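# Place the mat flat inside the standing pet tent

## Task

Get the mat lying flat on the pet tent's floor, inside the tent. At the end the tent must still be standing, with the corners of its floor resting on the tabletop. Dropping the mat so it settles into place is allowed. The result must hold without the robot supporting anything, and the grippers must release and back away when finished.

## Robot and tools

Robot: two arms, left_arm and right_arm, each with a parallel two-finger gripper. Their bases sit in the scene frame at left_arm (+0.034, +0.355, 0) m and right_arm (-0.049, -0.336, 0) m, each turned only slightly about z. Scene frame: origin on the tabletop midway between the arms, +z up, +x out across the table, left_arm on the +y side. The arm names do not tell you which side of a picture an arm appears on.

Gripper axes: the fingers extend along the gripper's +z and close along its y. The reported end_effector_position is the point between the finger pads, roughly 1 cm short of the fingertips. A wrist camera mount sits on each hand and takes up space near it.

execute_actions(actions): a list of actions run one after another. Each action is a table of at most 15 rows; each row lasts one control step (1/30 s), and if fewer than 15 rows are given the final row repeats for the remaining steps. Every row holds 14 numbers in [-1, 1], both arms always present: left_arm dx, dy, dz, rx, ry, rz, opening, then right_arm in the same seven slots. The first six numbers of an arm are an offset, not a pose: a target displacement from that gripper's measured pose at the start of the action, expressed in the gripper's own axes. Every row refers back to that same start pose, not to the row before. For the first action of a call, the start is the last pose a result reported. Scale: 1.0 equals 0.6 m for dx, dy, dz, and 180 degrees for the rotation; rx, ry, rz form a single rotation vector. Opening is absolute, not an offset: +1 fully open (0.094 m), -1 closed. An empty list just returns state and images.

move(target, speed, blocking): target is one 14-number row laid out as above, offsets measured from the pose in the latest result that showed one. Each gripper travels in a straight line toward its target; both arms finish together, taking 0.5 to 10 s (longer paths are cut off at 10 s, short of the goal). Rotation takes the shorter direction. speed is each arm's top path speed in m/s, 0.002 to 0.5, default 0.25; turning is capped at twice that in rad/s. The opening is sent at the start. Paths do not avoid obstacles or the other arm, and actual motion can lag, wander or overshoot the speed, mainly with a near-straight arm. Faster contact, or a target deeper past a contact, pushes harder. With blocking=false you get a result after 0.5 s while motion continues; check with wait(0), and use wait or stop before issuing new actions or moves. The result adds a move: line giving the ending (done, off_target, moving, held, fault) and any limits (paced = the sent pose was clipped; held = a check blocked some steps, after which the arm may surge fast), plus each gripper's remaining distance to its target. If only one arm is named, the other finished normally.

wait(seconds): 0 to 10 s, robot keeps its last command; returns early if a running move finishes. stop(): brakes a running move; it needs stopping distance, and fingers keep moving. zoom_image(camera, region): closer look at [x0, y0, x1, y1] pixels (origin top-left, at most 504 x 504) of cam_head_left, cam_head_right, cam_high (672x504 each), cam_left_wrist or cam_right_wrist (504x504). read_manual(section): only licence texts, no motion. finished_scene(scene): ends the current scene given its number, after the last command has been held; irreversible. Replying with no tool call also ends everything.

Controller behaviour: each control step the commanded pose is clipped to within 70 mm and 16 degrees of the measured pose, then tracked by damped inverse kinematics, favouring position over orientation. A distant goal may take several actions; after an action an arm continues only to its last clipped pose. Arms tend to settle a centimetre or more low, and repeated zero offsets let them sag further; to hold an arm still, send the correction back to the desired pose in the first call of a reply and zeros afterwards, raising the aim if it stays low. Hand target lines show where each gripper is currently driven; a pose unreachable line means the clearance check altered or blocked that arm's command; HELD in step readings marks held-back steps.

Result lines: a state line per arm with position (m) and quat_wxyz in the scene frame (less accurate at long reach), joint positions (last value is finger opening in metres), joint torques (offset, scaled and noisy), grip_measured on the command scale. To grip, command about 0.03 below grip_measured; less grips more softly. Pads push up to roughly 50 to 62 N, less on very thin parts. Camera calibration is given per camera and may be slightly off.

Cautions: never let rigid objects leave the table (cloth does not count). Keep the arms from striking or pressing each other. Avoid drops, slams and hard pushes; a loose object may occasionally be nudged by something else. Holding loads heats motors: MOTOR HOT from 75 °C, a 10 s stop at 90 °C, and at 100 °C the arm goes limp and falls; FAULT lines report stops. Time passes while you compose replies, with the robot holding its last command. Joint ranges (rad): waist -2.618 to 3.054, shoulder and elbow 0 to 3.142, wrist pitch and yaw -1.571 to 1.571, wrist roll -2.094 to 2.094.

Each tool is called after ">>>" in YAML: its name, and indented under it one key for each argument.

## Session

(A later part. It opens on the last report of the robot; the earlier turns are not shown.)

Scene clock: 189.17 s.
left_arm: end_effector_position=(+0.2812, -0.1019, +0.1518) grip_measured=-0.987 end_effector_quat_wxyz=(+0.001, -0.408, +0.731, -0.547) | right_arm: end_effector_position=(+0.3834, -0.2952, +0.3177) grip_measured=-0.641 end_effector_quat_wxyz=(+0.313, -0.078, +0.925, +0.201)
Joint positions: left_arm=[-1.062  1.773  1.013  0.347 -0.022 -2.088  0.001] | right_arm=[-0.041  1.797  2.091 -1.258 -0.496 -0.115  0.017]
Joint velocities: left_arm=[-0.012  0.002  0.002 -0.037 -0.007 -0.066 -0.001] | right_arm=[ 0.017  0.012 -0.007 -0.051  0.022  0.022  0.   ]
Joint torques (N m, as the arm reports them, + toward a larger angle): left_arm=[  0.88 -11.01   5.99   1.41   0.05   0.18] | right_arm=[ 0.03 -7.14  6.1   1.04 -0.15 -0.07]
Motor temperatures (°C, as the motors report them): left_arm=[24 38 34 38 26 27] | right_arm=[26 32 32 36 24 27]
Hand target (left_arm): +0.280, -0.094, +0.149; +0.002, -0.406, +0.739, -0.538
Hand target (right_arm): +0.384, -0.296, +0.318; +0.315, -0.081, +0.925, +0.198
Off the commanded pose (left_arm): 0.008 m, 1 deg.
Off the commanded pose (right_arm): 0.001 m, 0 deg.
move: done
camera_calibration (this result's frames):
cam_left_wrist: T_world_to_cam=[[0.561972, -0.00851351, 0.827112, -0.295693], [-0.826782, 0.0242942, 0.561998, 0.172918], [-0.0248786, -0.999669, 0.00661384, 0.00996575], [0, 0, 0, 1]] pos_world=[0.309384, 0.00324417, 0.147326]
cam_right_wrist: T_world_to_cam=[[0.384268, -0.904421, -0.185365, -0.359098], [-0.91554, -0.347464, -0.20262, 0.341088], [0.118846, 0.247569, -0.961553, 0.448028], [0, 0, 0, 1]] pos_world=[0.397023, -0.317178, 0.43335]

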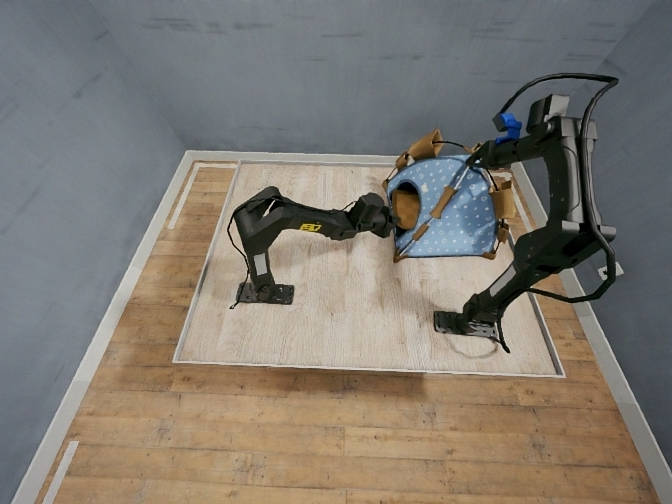

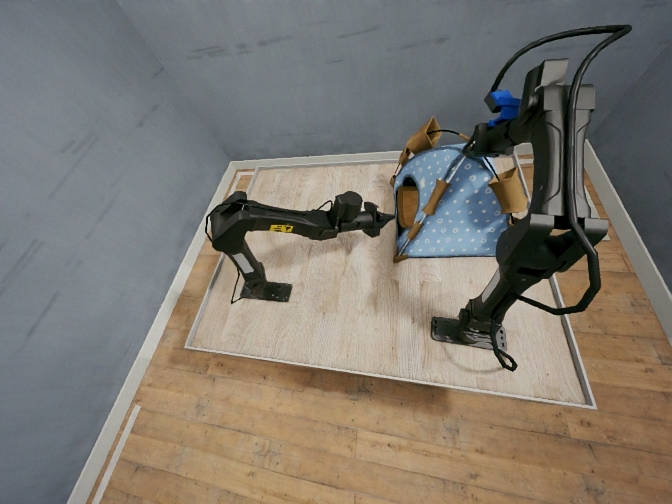

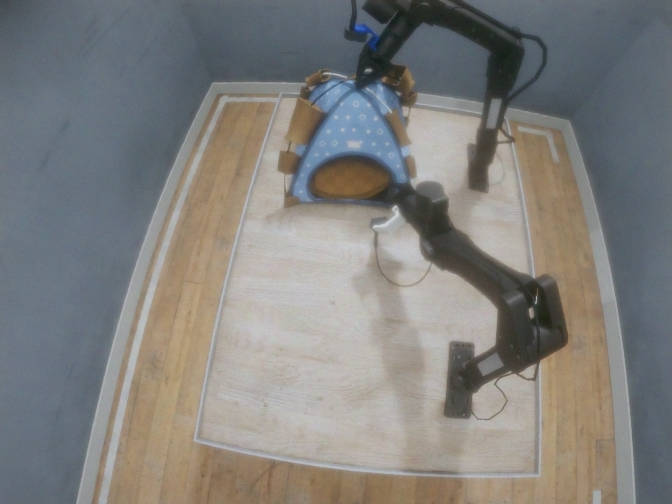

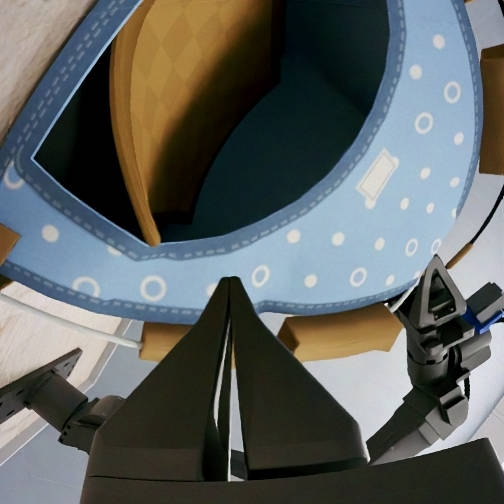

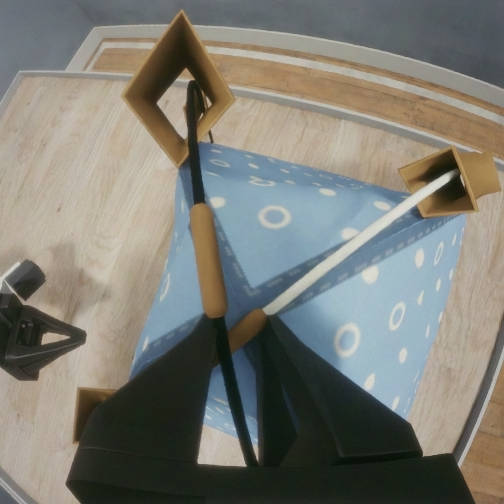

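>>> move:
  target: [-0.025,0.065,0.06,0,0,0,-0.2,0,0,0,0,0,0,-0.8]
  speed: 0.08

>>> move:
  target: [0,0,0.11,0,0,0,-0.2,0,0,0,0,0,0,-0.8]
  speed: 0.06

Scene clock: 190.57 s.
left_arm: end_effector_position=(+0.2877, -0.1217, +0.1135) grip_measured=-0.203 end_effector_quat_wxyz=(-0.003, -0.403, +0.724, -0.559) | right_arm: end_effector_position=(+0.3833, -0.2949, +0.3178) grip_measured=-0.641 end_effector_quat_wxyz=(+0.313, -0.077, +0.925, +0.203)
Joint positions: left_arm=[-1.068  1.933  1.013  0.536 -0.022 -2.092  0.037] | right_arm=[-0.041  1.797  2.091 -1.259 -0.498 -0.112  0.017]
Joint velocities: left_arm=[-0.012 -0.012 -0.012 -0.095  0.007  0.051 -0.   ] | right_arm=[ 0.012  0.002  0.002 -0.081  0.037 -0.051  0.   ]
Joint torques (N m, as the arm reports them, + toward a larger angle): left_arm=[-0.89 -9.3   5.98  1.56 -0.14 -0.04] | right_arm=[ 0.03 -7.13  6.1   1.03 -0.17 -0.05]
Motor temperatures (°C, as the motors report them): left_arm=[24 38 34 38 26 27] | right_arm=[26 32 32 36 24 27]
Hand target (left_arm): +0.284, -0.119, +0.100; +0.001, -0.408, +0.731, -0.547
Hand target (right_arm): +0.383, -0.295, +0.318; +0.314, -0.079, +0.925, +0.201
Off the commanded pose (left_arm): 0.015 m, 2 deg.
Off the commanded pose (right_arm): 0.000 m, 0 deg.
move: off_target (left_arm)
camera_calibration (this result's frames):
cam_left_wrist: T_world_to_cam=[[0.553935, 0.0120818, 0.832472, -0.263715], [-0.832015, 0.0441853, 0.55299, 0.205291], [-0.0301019, -0.99895, 0.034528, -0.0109986], [0, 0, 0, 1]] pos_world=[0.316556, -0.0168718, 0.106391]
cam_right_wrist: T_world_to_cam=[[0.382899, -0.904162, -0.189419, -0.356793], [-0.916278, -0.34562, -0.202438, 0.341879], [0.11757, 0.251074, -0.960801, 0.449342], [0, 0, 0, 1]] pos_world=[0.397042, -0.317257, 0.433354]

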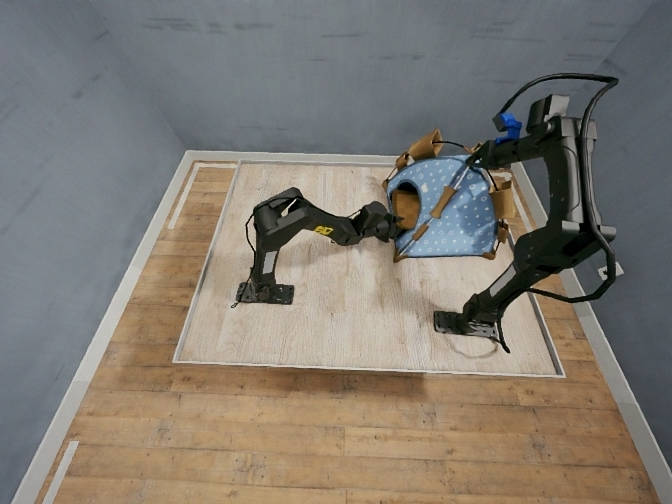

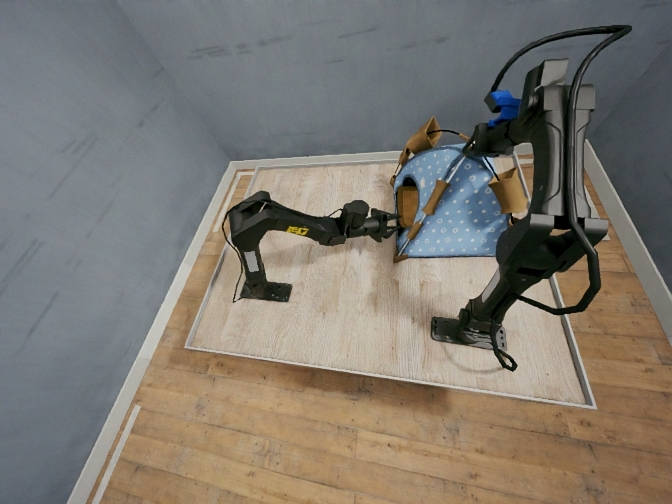

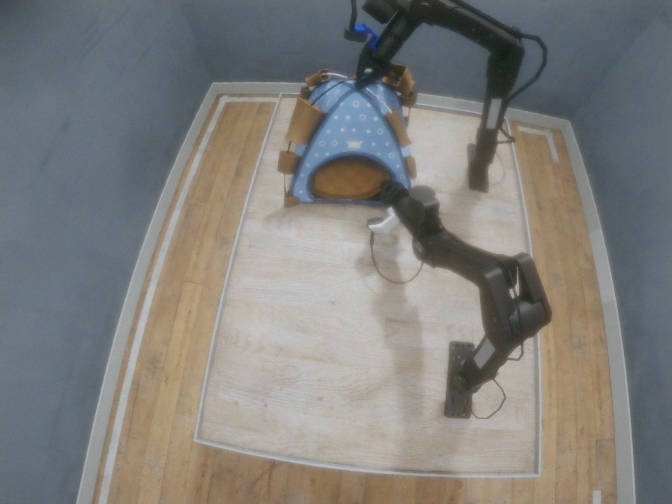

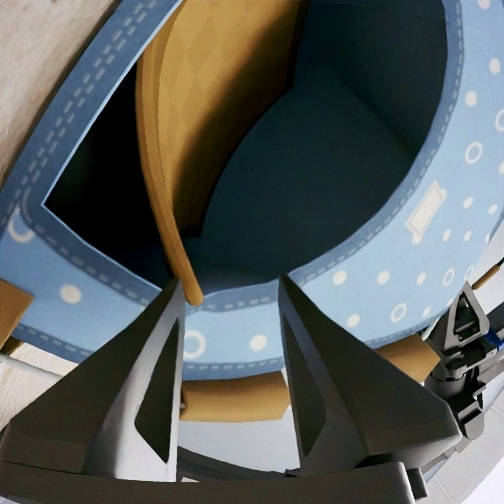

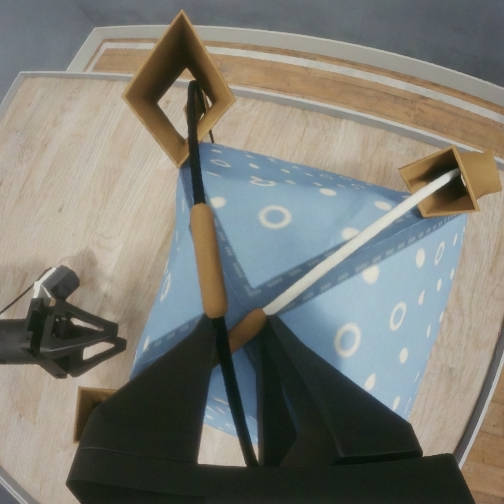

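Scene clock: 191.97 s.
left_arm: end_effector_position=(+0.3145, -0.1730, +0.1008) grip_measured=-0.203 end_effector_quat_wxyz=(-0.003, -0.399, +0.716, -0.572) | right_arm: end_effector_position=(+0.3832, -0.2947, +0.3179) grip_measured=-0.642 end_effector_quat_wxyz=(+0.312, -0.076, +0.925, +0.204)
Joint positions: left_arm=[-1.068  2.149  1.256  0.541 -0.022 -2.092  0.037] | right_arm=[-0.041  1.797  2.091 -1.259 -0.499 -0.108  0.017]
Joint velocities: left_arm=[-0.007  0.007 -0.002  0.022  0.037  0.11  -0.   ] | right_arm=[-0.012 -0.007 -0.007 -0.051 -0.007 -0.022 -0.   ]
Joint torques (N m, as the arm reports them, + toward a larger angle): left_arm=[  0.17 -10.42   9.72   1.37  -0.01   0.  ] | right_arm=[ 0.03 -7.13  6.09  1.02 -0.18 -0.05]
Motor temperatures (°C, as the motors report them): left_arm=[24 38 34 38 26 27] | right_arm=[26 32 32 36 24 27]
Hand target (left_arm): +0.317, -0.175, +0.090; -0.003, -0.403, +0.724, -0.559
Hand target (right_arm): +0.383, -0.295, +0.318; +0.313, -0.077, +0.925, +0.203
Off the commanded pose (left_arm): 0.013 m, 2 deg.
Off the commanded pose (right_arm): 0.000 m, 0 deg.
move: off_target (left_arm)
camera_calibration (this result's frames):
cam_left_wrist: T_world_to_cam=[[0.541411, 0.0361339, 0.839981, -0.259999], [-0.840192, 0.0598891, 0.538971, 0.243519], [-0.0308306, -0.997551, 0.0627841, -0.0634192], [0, 0, 0, 1]] pos_world=[0.343414, -0.0684533, 0.0911264]
cam_right_wrist: T_world_to_cam=[[0.380635, -0.904379, -0.192914, -0.354659], [-0.917386, -0.343074, -0.201753, 0.342809], [0.116277, 0.25377, -0.96025, 0.450451], [0, 0, 0, 1]] pos_world=[0.397107, -0.317448, 0.43329]

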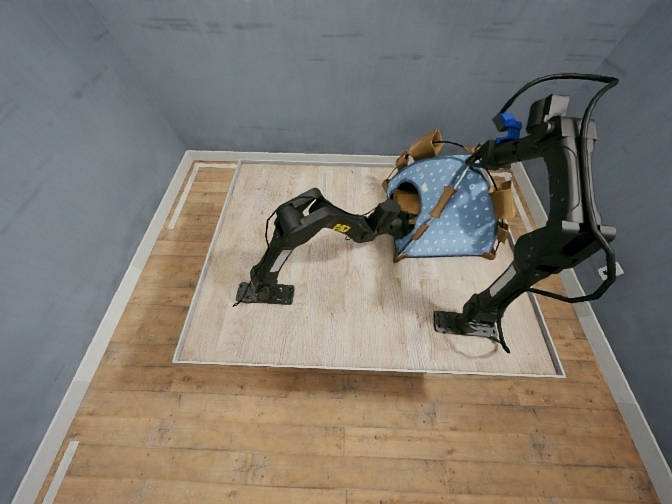

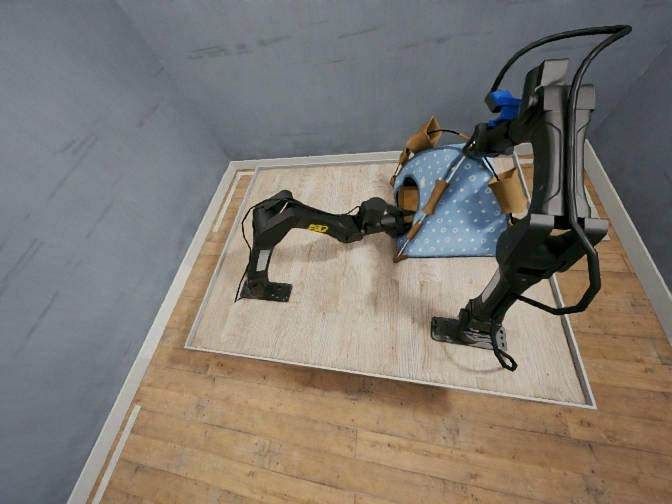

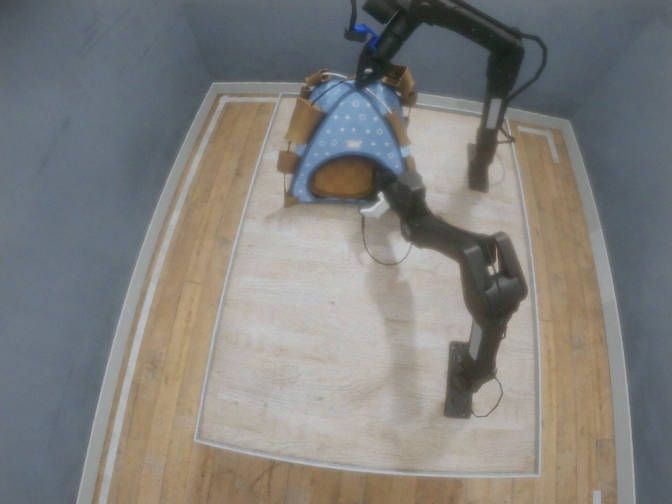

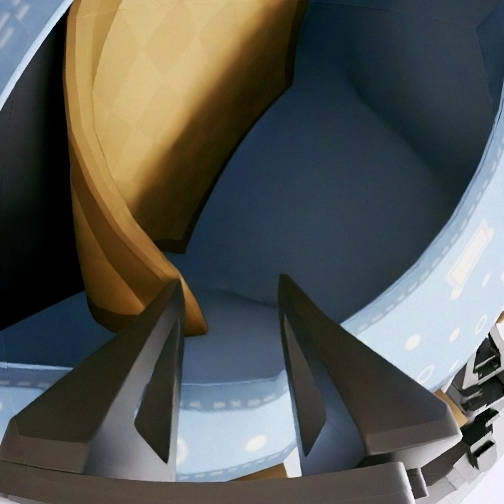

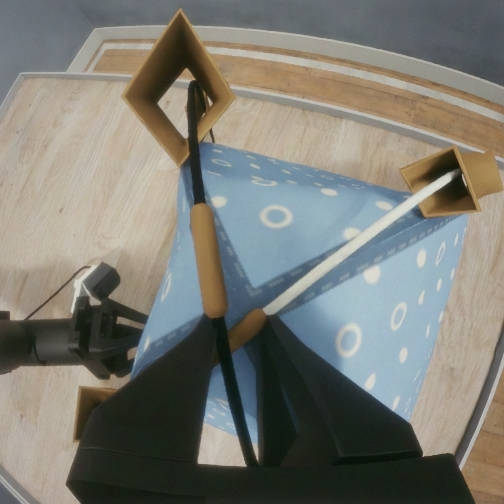

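The finger poked the corner inside. Close to slip off it, then withdraw.

>>> move:
  target: [0,-0.02,0,0,0,0,-1,0,0,0,0,0,0,-0.8]
  speed: 0.05

>>> move:
  target: [-0.05,0,-0.15,0,0,0,-1,0,0,0,0,0,0,0.3]
  speed: 0.08

>>> move:
  target: [0,0,0,0,0,0,-1,0,0,-0.2,0,0,0,0.3]
  speed: 0.1

Scene clock: 192.77 s.
left_arm: end_effector_position=(+0.3130, -0.1729, +0.0986) grip_measured=-0.987 end_effector_quat_wxyz=(-0.006, -0.399, +0.720, -0.568) | right_arm: end_effector_position=(+0.3832, -0.2947, +0.3179) grip_measured=-0.642 end_effector_quat_wxyz=(+0.312, -0.075, +0.925, +0.204)
Joint positions: left_arm=[-1.068  2.149  1.256  0.531 -0.014 -2.092  0.001] | right_arm=[-0.041  1.797  2.091 -1.259 -0.499 -0.106  0.017]
Joint velocities: left_arm=[-0.017  0.002  0.007  0.007  0.007  0.022 -0.   ] | right_arm=[-0.017  0.002 -0.007 -0.007 -0.007 -0.007  0.001]
Joint torques (N m, as the arm reports them, + toward a larger angle): left_arm=[  1.31 -13.14   9.78   1.38  -0.03   0.02] | right_arm=[ 0.03 -7.15  6.09  1.02 -0.19 -0.03]
Motor temperatures (°C, as the motors report them): left_arm=[24 38 34 38 26 27] | right_arm=[26 32 32 36 24 27]
Hand target (left_arm): +0.321, -0.173, +0.111; -0.003, -0.399, +0.716, -0.573
Hand target (right_arm): +0.383, -0.295, +0.318; +0.312, -0.076, +0.925, +0.204
Off the commanded pose (left_arm): 0.015 m, 1 deg.
Off the commanded pose (right_arm): 0.000 m, 0 deg.
move: off_target (left_arm)
camera_calibration (this result's frames):
cam_left_wrist: T_world_to_cam=[[0.547199, 0.0263268, 0.836589, -0.260481], [-0.836175, 0.0616308, 0.544989, 0.241887], [-0.0372119, -0.997752, 0.0557381, -0.060549], [0, 0, 0, 1]] pos_world=[0.342542, -0.0684629, 0.0894649]
cam_right_wrist: T_world_to_cam=[[0.379234, -0.9047, -0.194165, -0.353818], [-0.91802, -0.3416, -0.201368, 0.343364], [0.115851, 0.254612, -0.960079, 0.450808], [0, 0, 0, 1]] pos_world=[0.397168, -0.317588, 0.433255]

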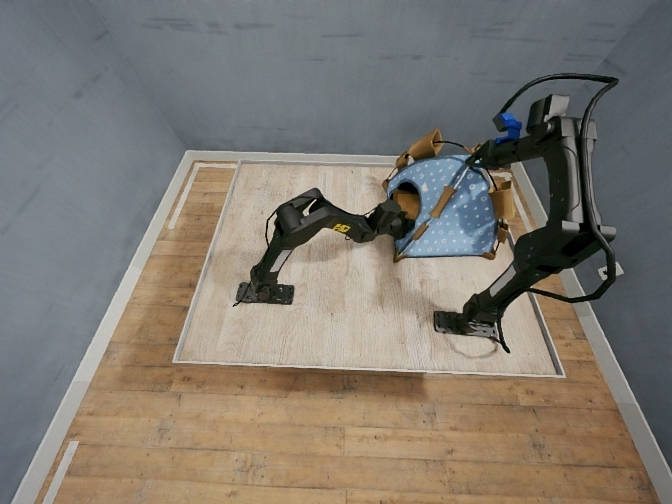

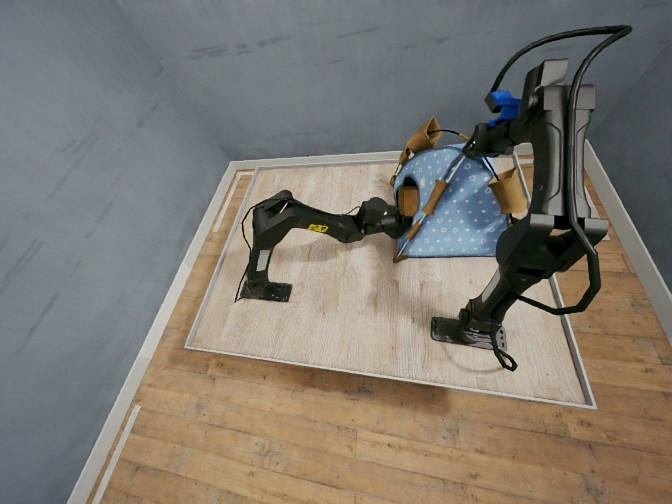

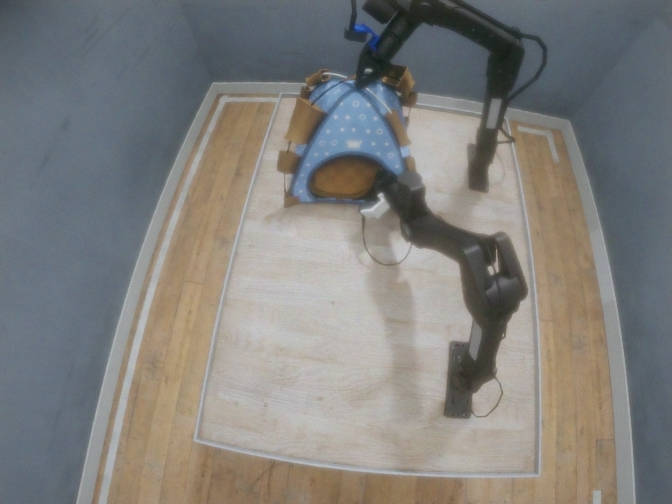

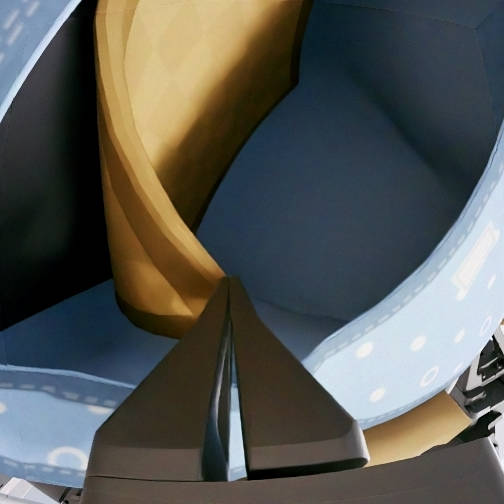

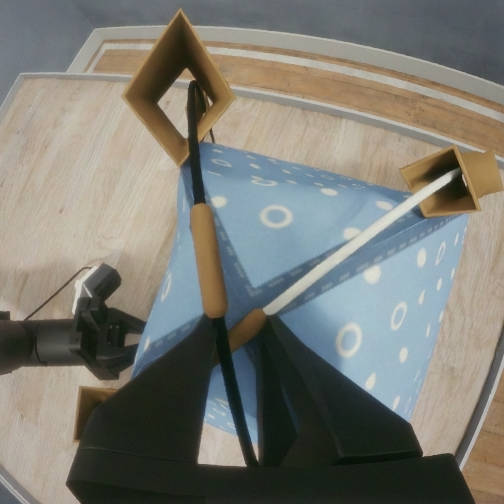

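Scene clock: 194.30 s.
left_arm: end_effector_position=(+0.2949, -0.0873, +0.1113) grip_measured=-0.987 end_effector_quat_wxyz=(-0.008, -0.405, +0.718, -0.566) | right_arm: end_effector_position=(+0.3841, -0.2948, +0.3181) grip_measured=+0.298 end_effector_quat_wxyz=(+0.314, -0.076, +0.924, +0.203)
Joint positions: left_arm=[-1.003  1.863  0.879  0.616  0.042 -2.081  0.001] | right_arm=[-0.041  1.798  2.091 -1.255 -0.499 -0.108  0.061]
Joint velocities: left_arm=[ 0.017 -0.022 -0.022  0.066 -0.007 -0.066  0.   ] | right_arm=[ 0.007 -0.022 -0.007 -0.037  0.022 -0.007  0.001]
Joint torques (N m, as the arm reports them, + toward a larger angle): left_arm=[  0.88 -11.16   5.36   1.54   0.07   0.21] | right_arm=[ 0.02 -7.2   6.1   0.99 -0.19  0.01]
Motor temperatures (°C, as the motors report them): left_arm=[24 38 34 38 26 27] | right_arm=[26 32 32 36 24 27]
Hand target (left_arm): +0.294, -0.082, +0.116; -0.006, -0.399, +0.719, -0.568
Hand target (right_arm): +0.383, -0.295, +0.318; +0.312, -0.075, +0.925, +0.204
Off the commanded pose (left_arm): 0.008 m, 1 deg.
Off the commanded pose (right_arm): 0.001 m, 0 deg.
move: done
camera_calibration (this result's frames):
cam_left_wrist: T_world_to_cam=[[0.556603, 0.0308007, 0.830207, -0.26516], [-0.830306, 0.0543251, 0.554654, 0.211152], [-0.0280174, -0.998048, 0.0558115, 0.0207825], [0, 0, 0, 1]] pos_world=[0.323492, 0.0174382, 0.101861]
cam_right_wrist: T_world_to_cam=[[0.381088, -0.90459, -0.191021, -0.355958], [-0.916773, -0.34301, -0.204625, 0.344357], [0.11958, 0.253103, -0.960021, 0.449042], [0, 0, 0, 1]] pos_world=[0.397652, -0.317532, 0.433558]

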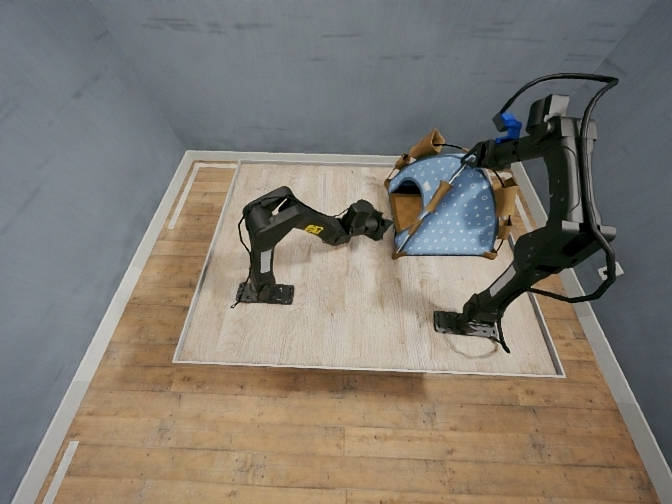

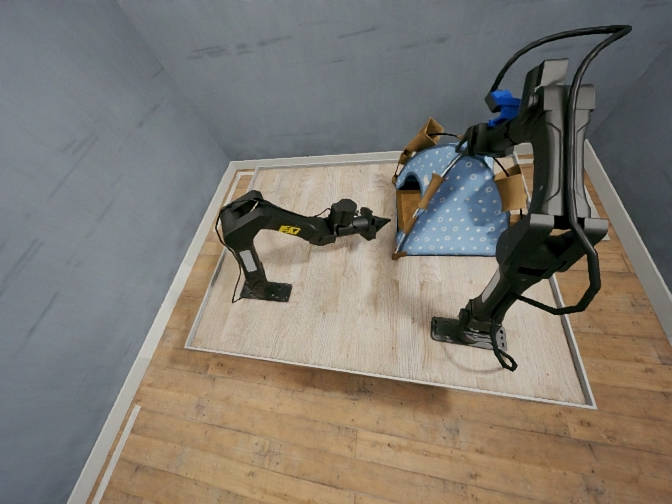

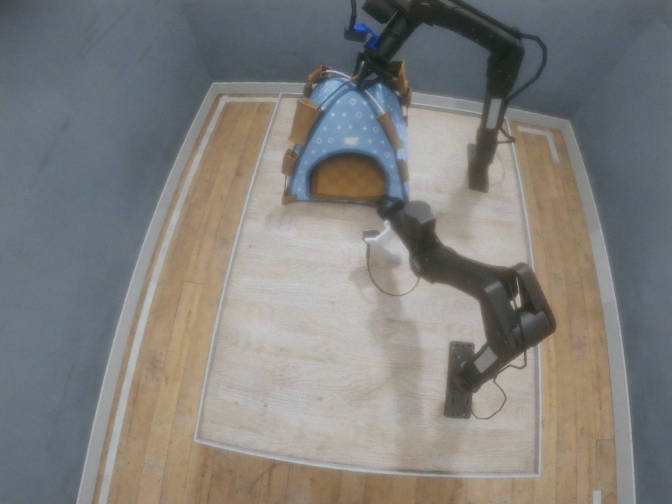

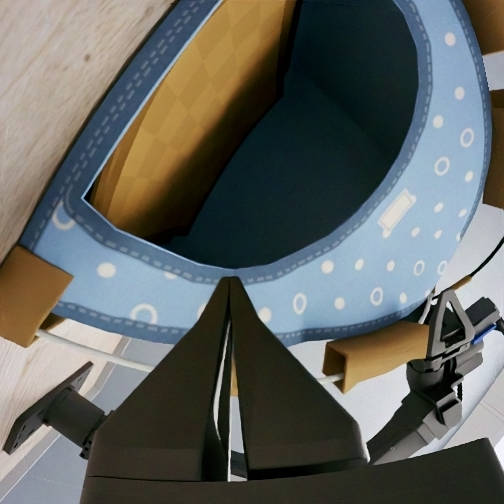

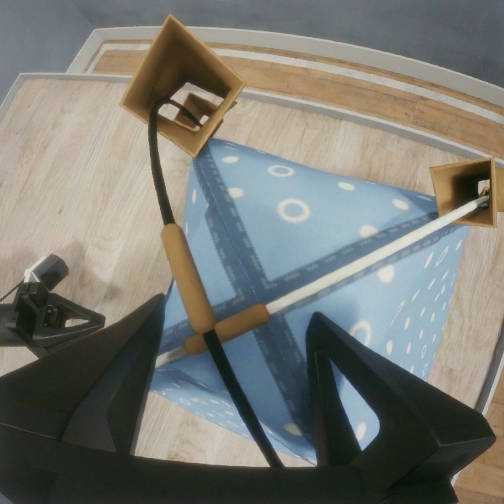

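Scene clock: 195.93 s.
left_arm: end_effector_position=(+0.2950, -0.0874, +0.1116) grip_measured=-0.987 end_effector_quat_wxyz=(-0.007, -0.405, +0.718, -0.566) | right_arm: end_effector_position=(+0.3269, -0.3477, +0.3933) grip_measured=+0.298 end_effector_quat_wxyz=(+0.360, -0.052, +0.911, +0.194)
Joint positions: left_arm=[-1.003  1.863  0.879  0.617  0.042 -2.081  0.001] | right_arm=[-0.24   1.752  2.366 -1.55  -0.597 -0.215  0.061]
Joint velocities: left_arm=[ 0.007  0.002  0.007  0.022  0.037  0.007 -0.   ] | right_arm=[ 0.002 -0.007 -0.017 -0.066 -0.11   0.037  0.001]
Joint torques (N m, as the arm reports them, + toward a larger angle): left_arm=[-0.14 -9.52  7.06  1.61 -0.04 -0.04] | right_arm=[-0.48 -7.18  5.98  0.96 -0.37 -0.12]
Motor temperatures (°C, as the motors report them): left_arm=[24 38 34 39 26 27] | right_arm=[26 32 32 36 24 27]
Hand target (left_arm): +0.295, -0.087, +0.111; -0.007, -0.405, +0.718, -0.566
Hand target (right_arm): +0.319, -0.345, +0.405; +0.374, -0.060, +0.905, +0.194
Off the commanded pose (left_arm): 0.000 m, 0 deg.
Off the commanded pose (right_arm): 0.014 m, 6 deg.
joint sent to its limit (right arm) — the command would take joint 4 (wrist pitch) past its lower limit, so that joint was sent only as far as its limit.
move: off_target (right_arm)
camera_calibration (this result's frames):
cam_left_wrist: T_world_to_cam=[[0.55611, 0.031613, 0.830507, -0.265224], [-0.830635, 0.0548674, 0.554107, 0.211259], [-0.0280508, -0.997993, 0.0567711, 0.0205895], [0, 0, 0, 1]] pos_world=[0.323551, 0.0173414, 0.102041]
cam_right_wrist: T_world_to_cam=[[0.334818, -0.926897, -0.169585, -0.368687], [-0.916863, -0.278945, -0.285573, 0.343332], [0.217392, 0.251102, -0.943233, 0.502194], [0, 0, 0, 1]] pos_world=[0.329059, -0.372066, 0.509209]

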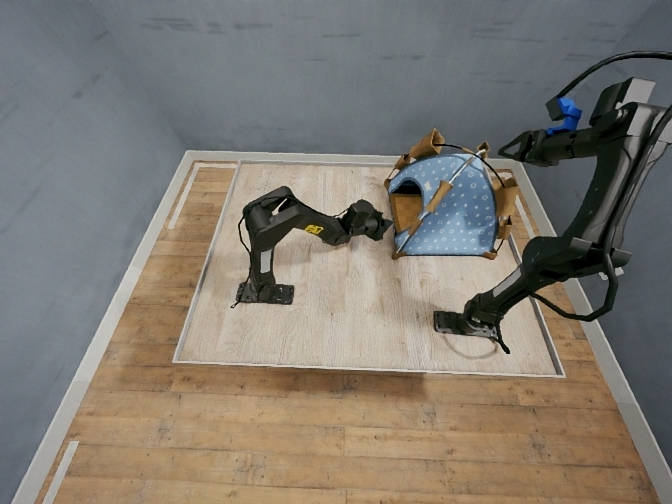

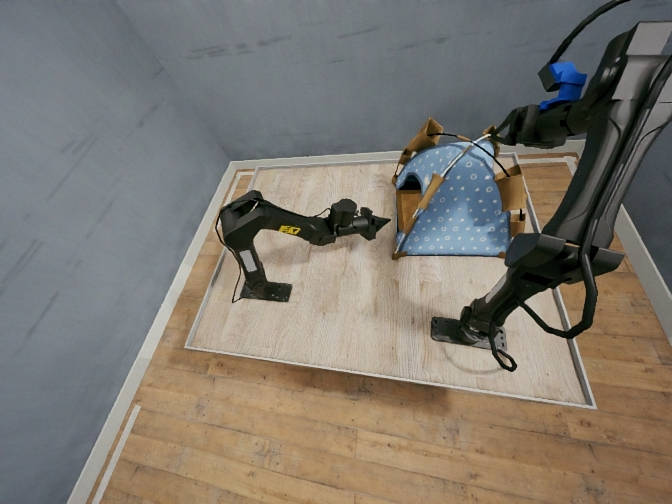

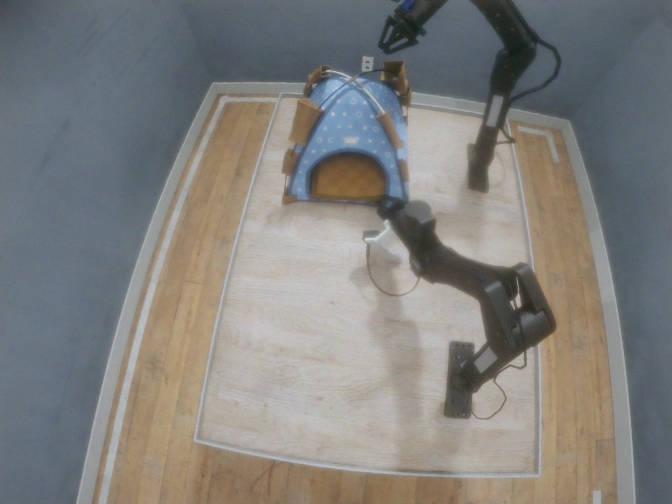

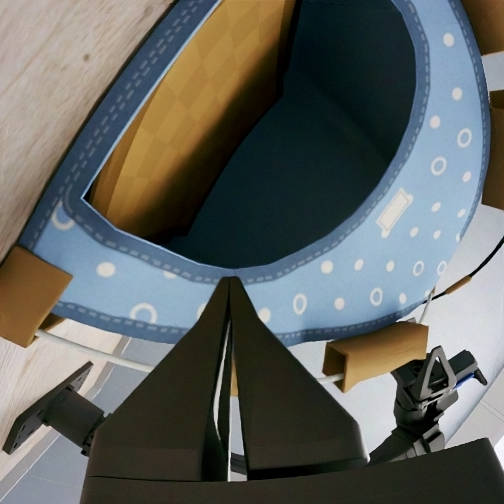

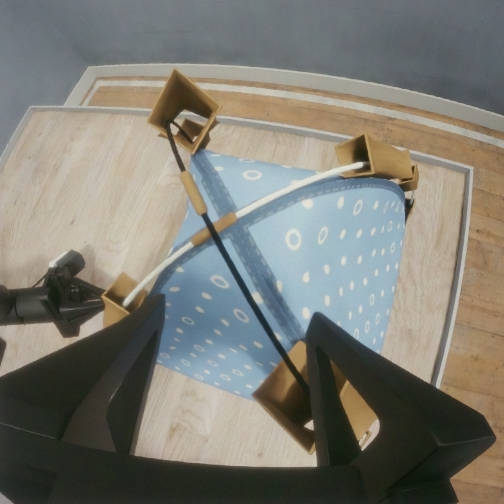

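>>> move:
  target: [0.0,0.01,0.2,-0.06,0,0,-1,-0.02,0,-0.02,0,0,0,0.3]
  speed: 0.08

>>> move:
  target: [-0.045,0.07,0.045,0,0,0,-1,0,0,0,0,0,0,0.3]
  speed: 0.04

Scene clock: 198.10 s.
left_arm: end_effector_position=(+0.3399, -0.1852, +0.0688) grip_measured=-0.987 end_effector_quat_wxyz=(-0.045, -0.404, +0.763, -0.503) | right_arm: end_effector_position=(+0.3256, -0.3513, +0.4071) grip_measured=+0.298 end_effector_quat_wxyz=(+0.380, -0.050, +0.905, +0.185)
Joint positions: left_arm=[-0.996  2.268  1.487  0.263  0.135 -2.071  0.001] | right_arm=[-0.25   1.752  2.414 -1.552 -0.595 -0.207  0.061]
Joint velocities: left_arm=[-0.002  0.012 -0.007 -0.081 -0.022  0.037 -0.   ] | right_arm=[ 0.012 -0.007 -0.002 -0.037  0.037  0.007 -0.   ]
Joint torques (N m, as the arm reports them, + toward a larger angle): left_arm=[  0.86 -12.16  10.14   1.37   0.09   0.13] | right_arm=[-0.58 -4.3   6.89  1.01 -0.38  0.07]
Motor temperatures (°C, as the motors report them): left_arm=[24 38 34 39 26 27] | right_arm=[26 32 32 36 24 27]
Hand target (left_arm): +0.345, -0.186, +0.064; -0.045, -0.402, +0.768, -0.496
Hand target (right_arm): +0.328, -0.353, +0.409; +0.381, -0.046, +0.903, +0.191
Off the commanded pose (left_arm): 0.007 m, 1 deg.
Off the commanded pose (right_arm): 0.004 m, 3 deg.
joint sent to its limit (right arm) — the command would take joint 4 (wrist pitch) past its lower limit, so that joint was sent only as far as its limit.
move: off_target (right_arm)
camera_calibration (this result's frames):
cam_left_wrist: T_world_to_cam=[[0.636652, -0.106779, 0.763723, -0.299971], [-0.763451, 0.0523333, 0.643742, 0.248203], [-0.108707, -0.992905, -0.0482027, -0.0377644], [0, 0, 0, 1]] pos_world=[0.376363, -0.0825165, 0.0674955]
cam_right_wrist: T_world_to_cam=[[0.32625, -0.933936, -0.146029, -0.378497], [-0.90883, -0.267416, -0.320183, 0.360631], [0.259979, 0.237175, -0.936033, 0.494695], [0, 0, 0, 1]] pos_world=[0.322626, -0.374383, 0.523247]

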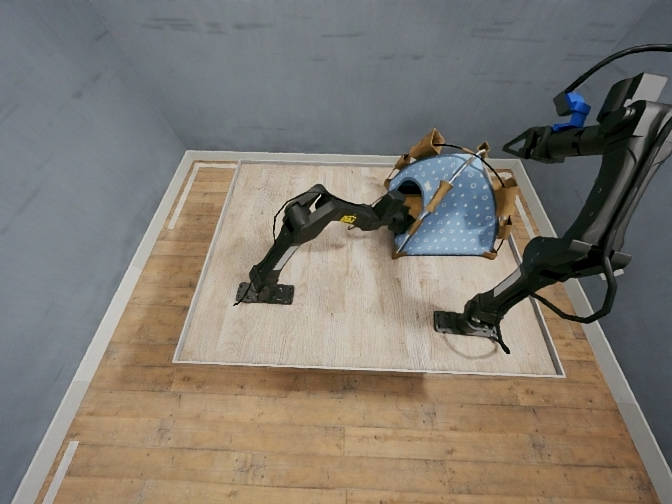

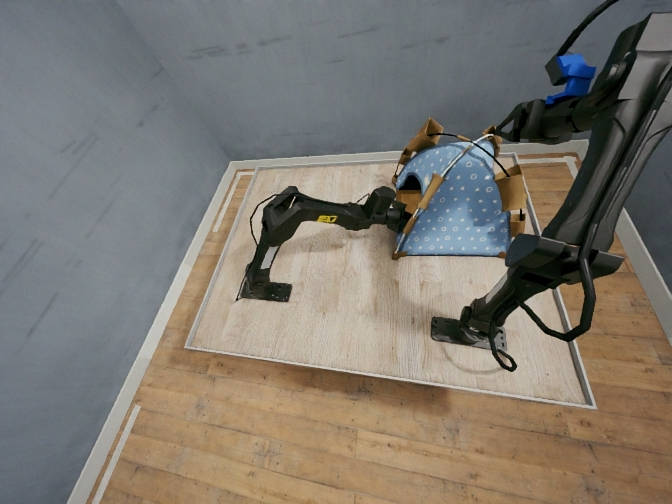

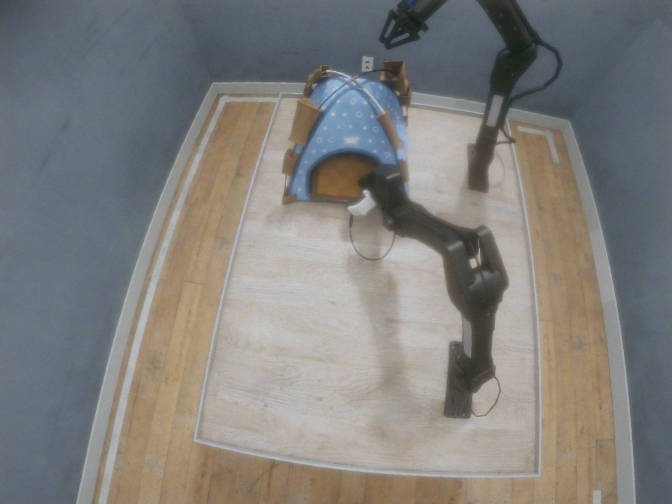

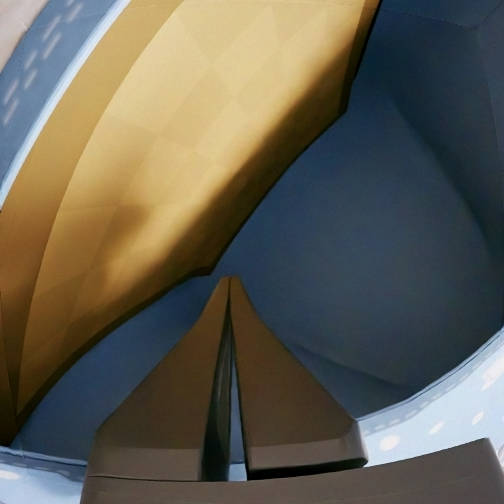

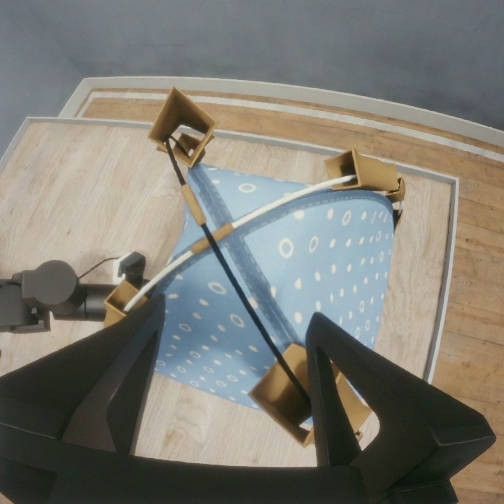

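Scene clock: 199.83 s.
left_arm: end_effector_position=(+0.3435, -0.1910, +0.0347) grip_measured=-0.987 end_effector_quat_wxyz=(-0.044, -0.397, +0.754, -0.522) | right_arm: end_effector_position=(+0.3257, -0.3519, +0.4068) grip_measured=+0.298 end_effector_quat_wxyz=(+0.380, -0.050, +0.906, +0.183)
Joint positions: left_arm=[-0.996  2.368  1.463  0.433  0.135 -2.072  0.001] | right_arm=[-0.25   1.752  2.414 -1.552 -0.591 -0.207  0.061]
Joint velocities: left_arm=[-0.022 -0.012 -0.017 -0.066 -0.022  0.022 -0.001] | right_arm=[-0.007  0.007 -0.017  0.037  0.081 -0.066 -0.   ]
Joint torques (N m, as the arm reports them, + toward a larger angle): left_arm=[ -0.08 -12.28   5.6    1.5   -0.03  -0.01] | right_arm=[ 0.03 -5.55  4.74  1.1  -0.26 -0.01]
Motor temperatures (°C, as the motors report them): left_arm=[24 38 34 39 26 27] | right_arm=[26 32 32 36 24 27]
Hand target (left_arm): +0.339, -0.184, +0.013; -0.045, -0.404, +0.763, -0.503
Hand target (right_arm): +0.326, -0.351, +0.407; +0.380, -0.050, +0.905, +0.185
Off the commanded pose (left_arm): 0.024 m, 3 deg.
Off the commanded pose (right_arm): 0.001 m, 0 deg.
move: off_target (left_arm)
camera_calibration (this result's frames):
cam_left_wrist: T_world_to_cam=[[0.618658, -0.0769431, 0.781884, -0.265606], [-0.778227, 0.0765611, 0.623299, 0.283561], [-0.10782, -0.994092, -0.012514, -0.0465358], [0, 0, 0, 1]] pos_world=[0.379977, -0.0884071, 0.0303477]
cam_right_wrist: T_world_to_cam=[[0.323633, -0.935244, -0.143457, -0.379845], [-0.909855, -0.266001, -0.318445, 0.360527], [0.259664, 0.233585, -0.937023, 0.493777], [0, 0, 0, 1]] pos_world=[0.322741, -0.374686, 0.522997]

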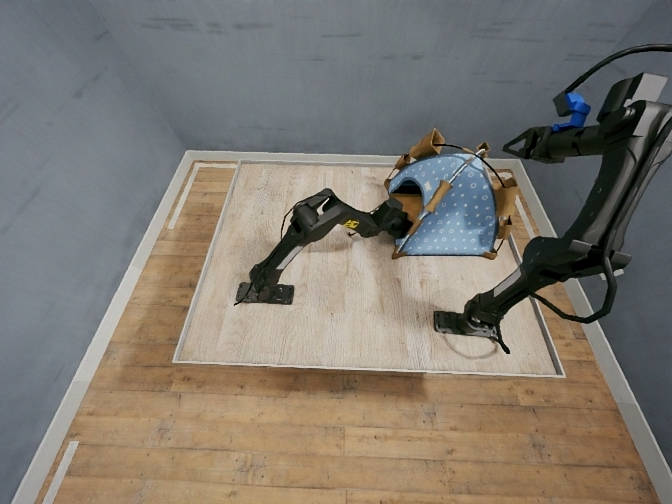

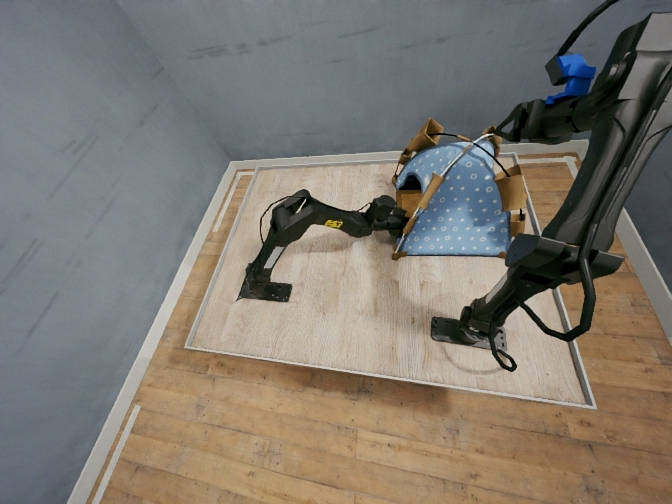

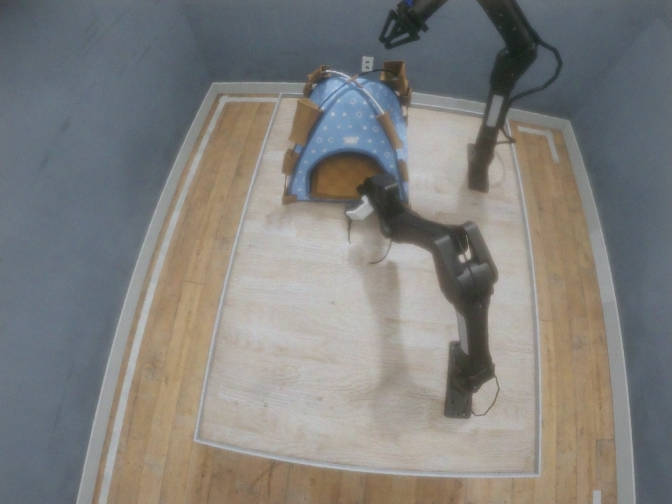

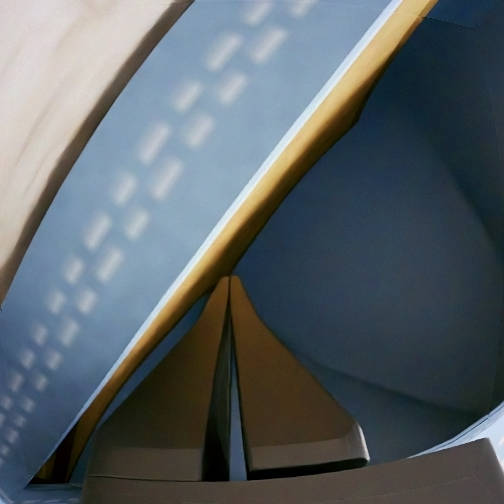

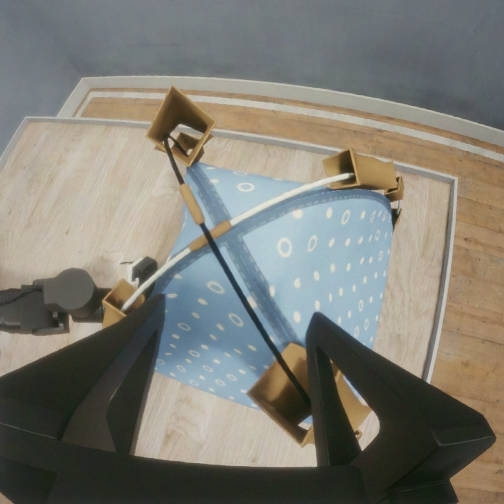

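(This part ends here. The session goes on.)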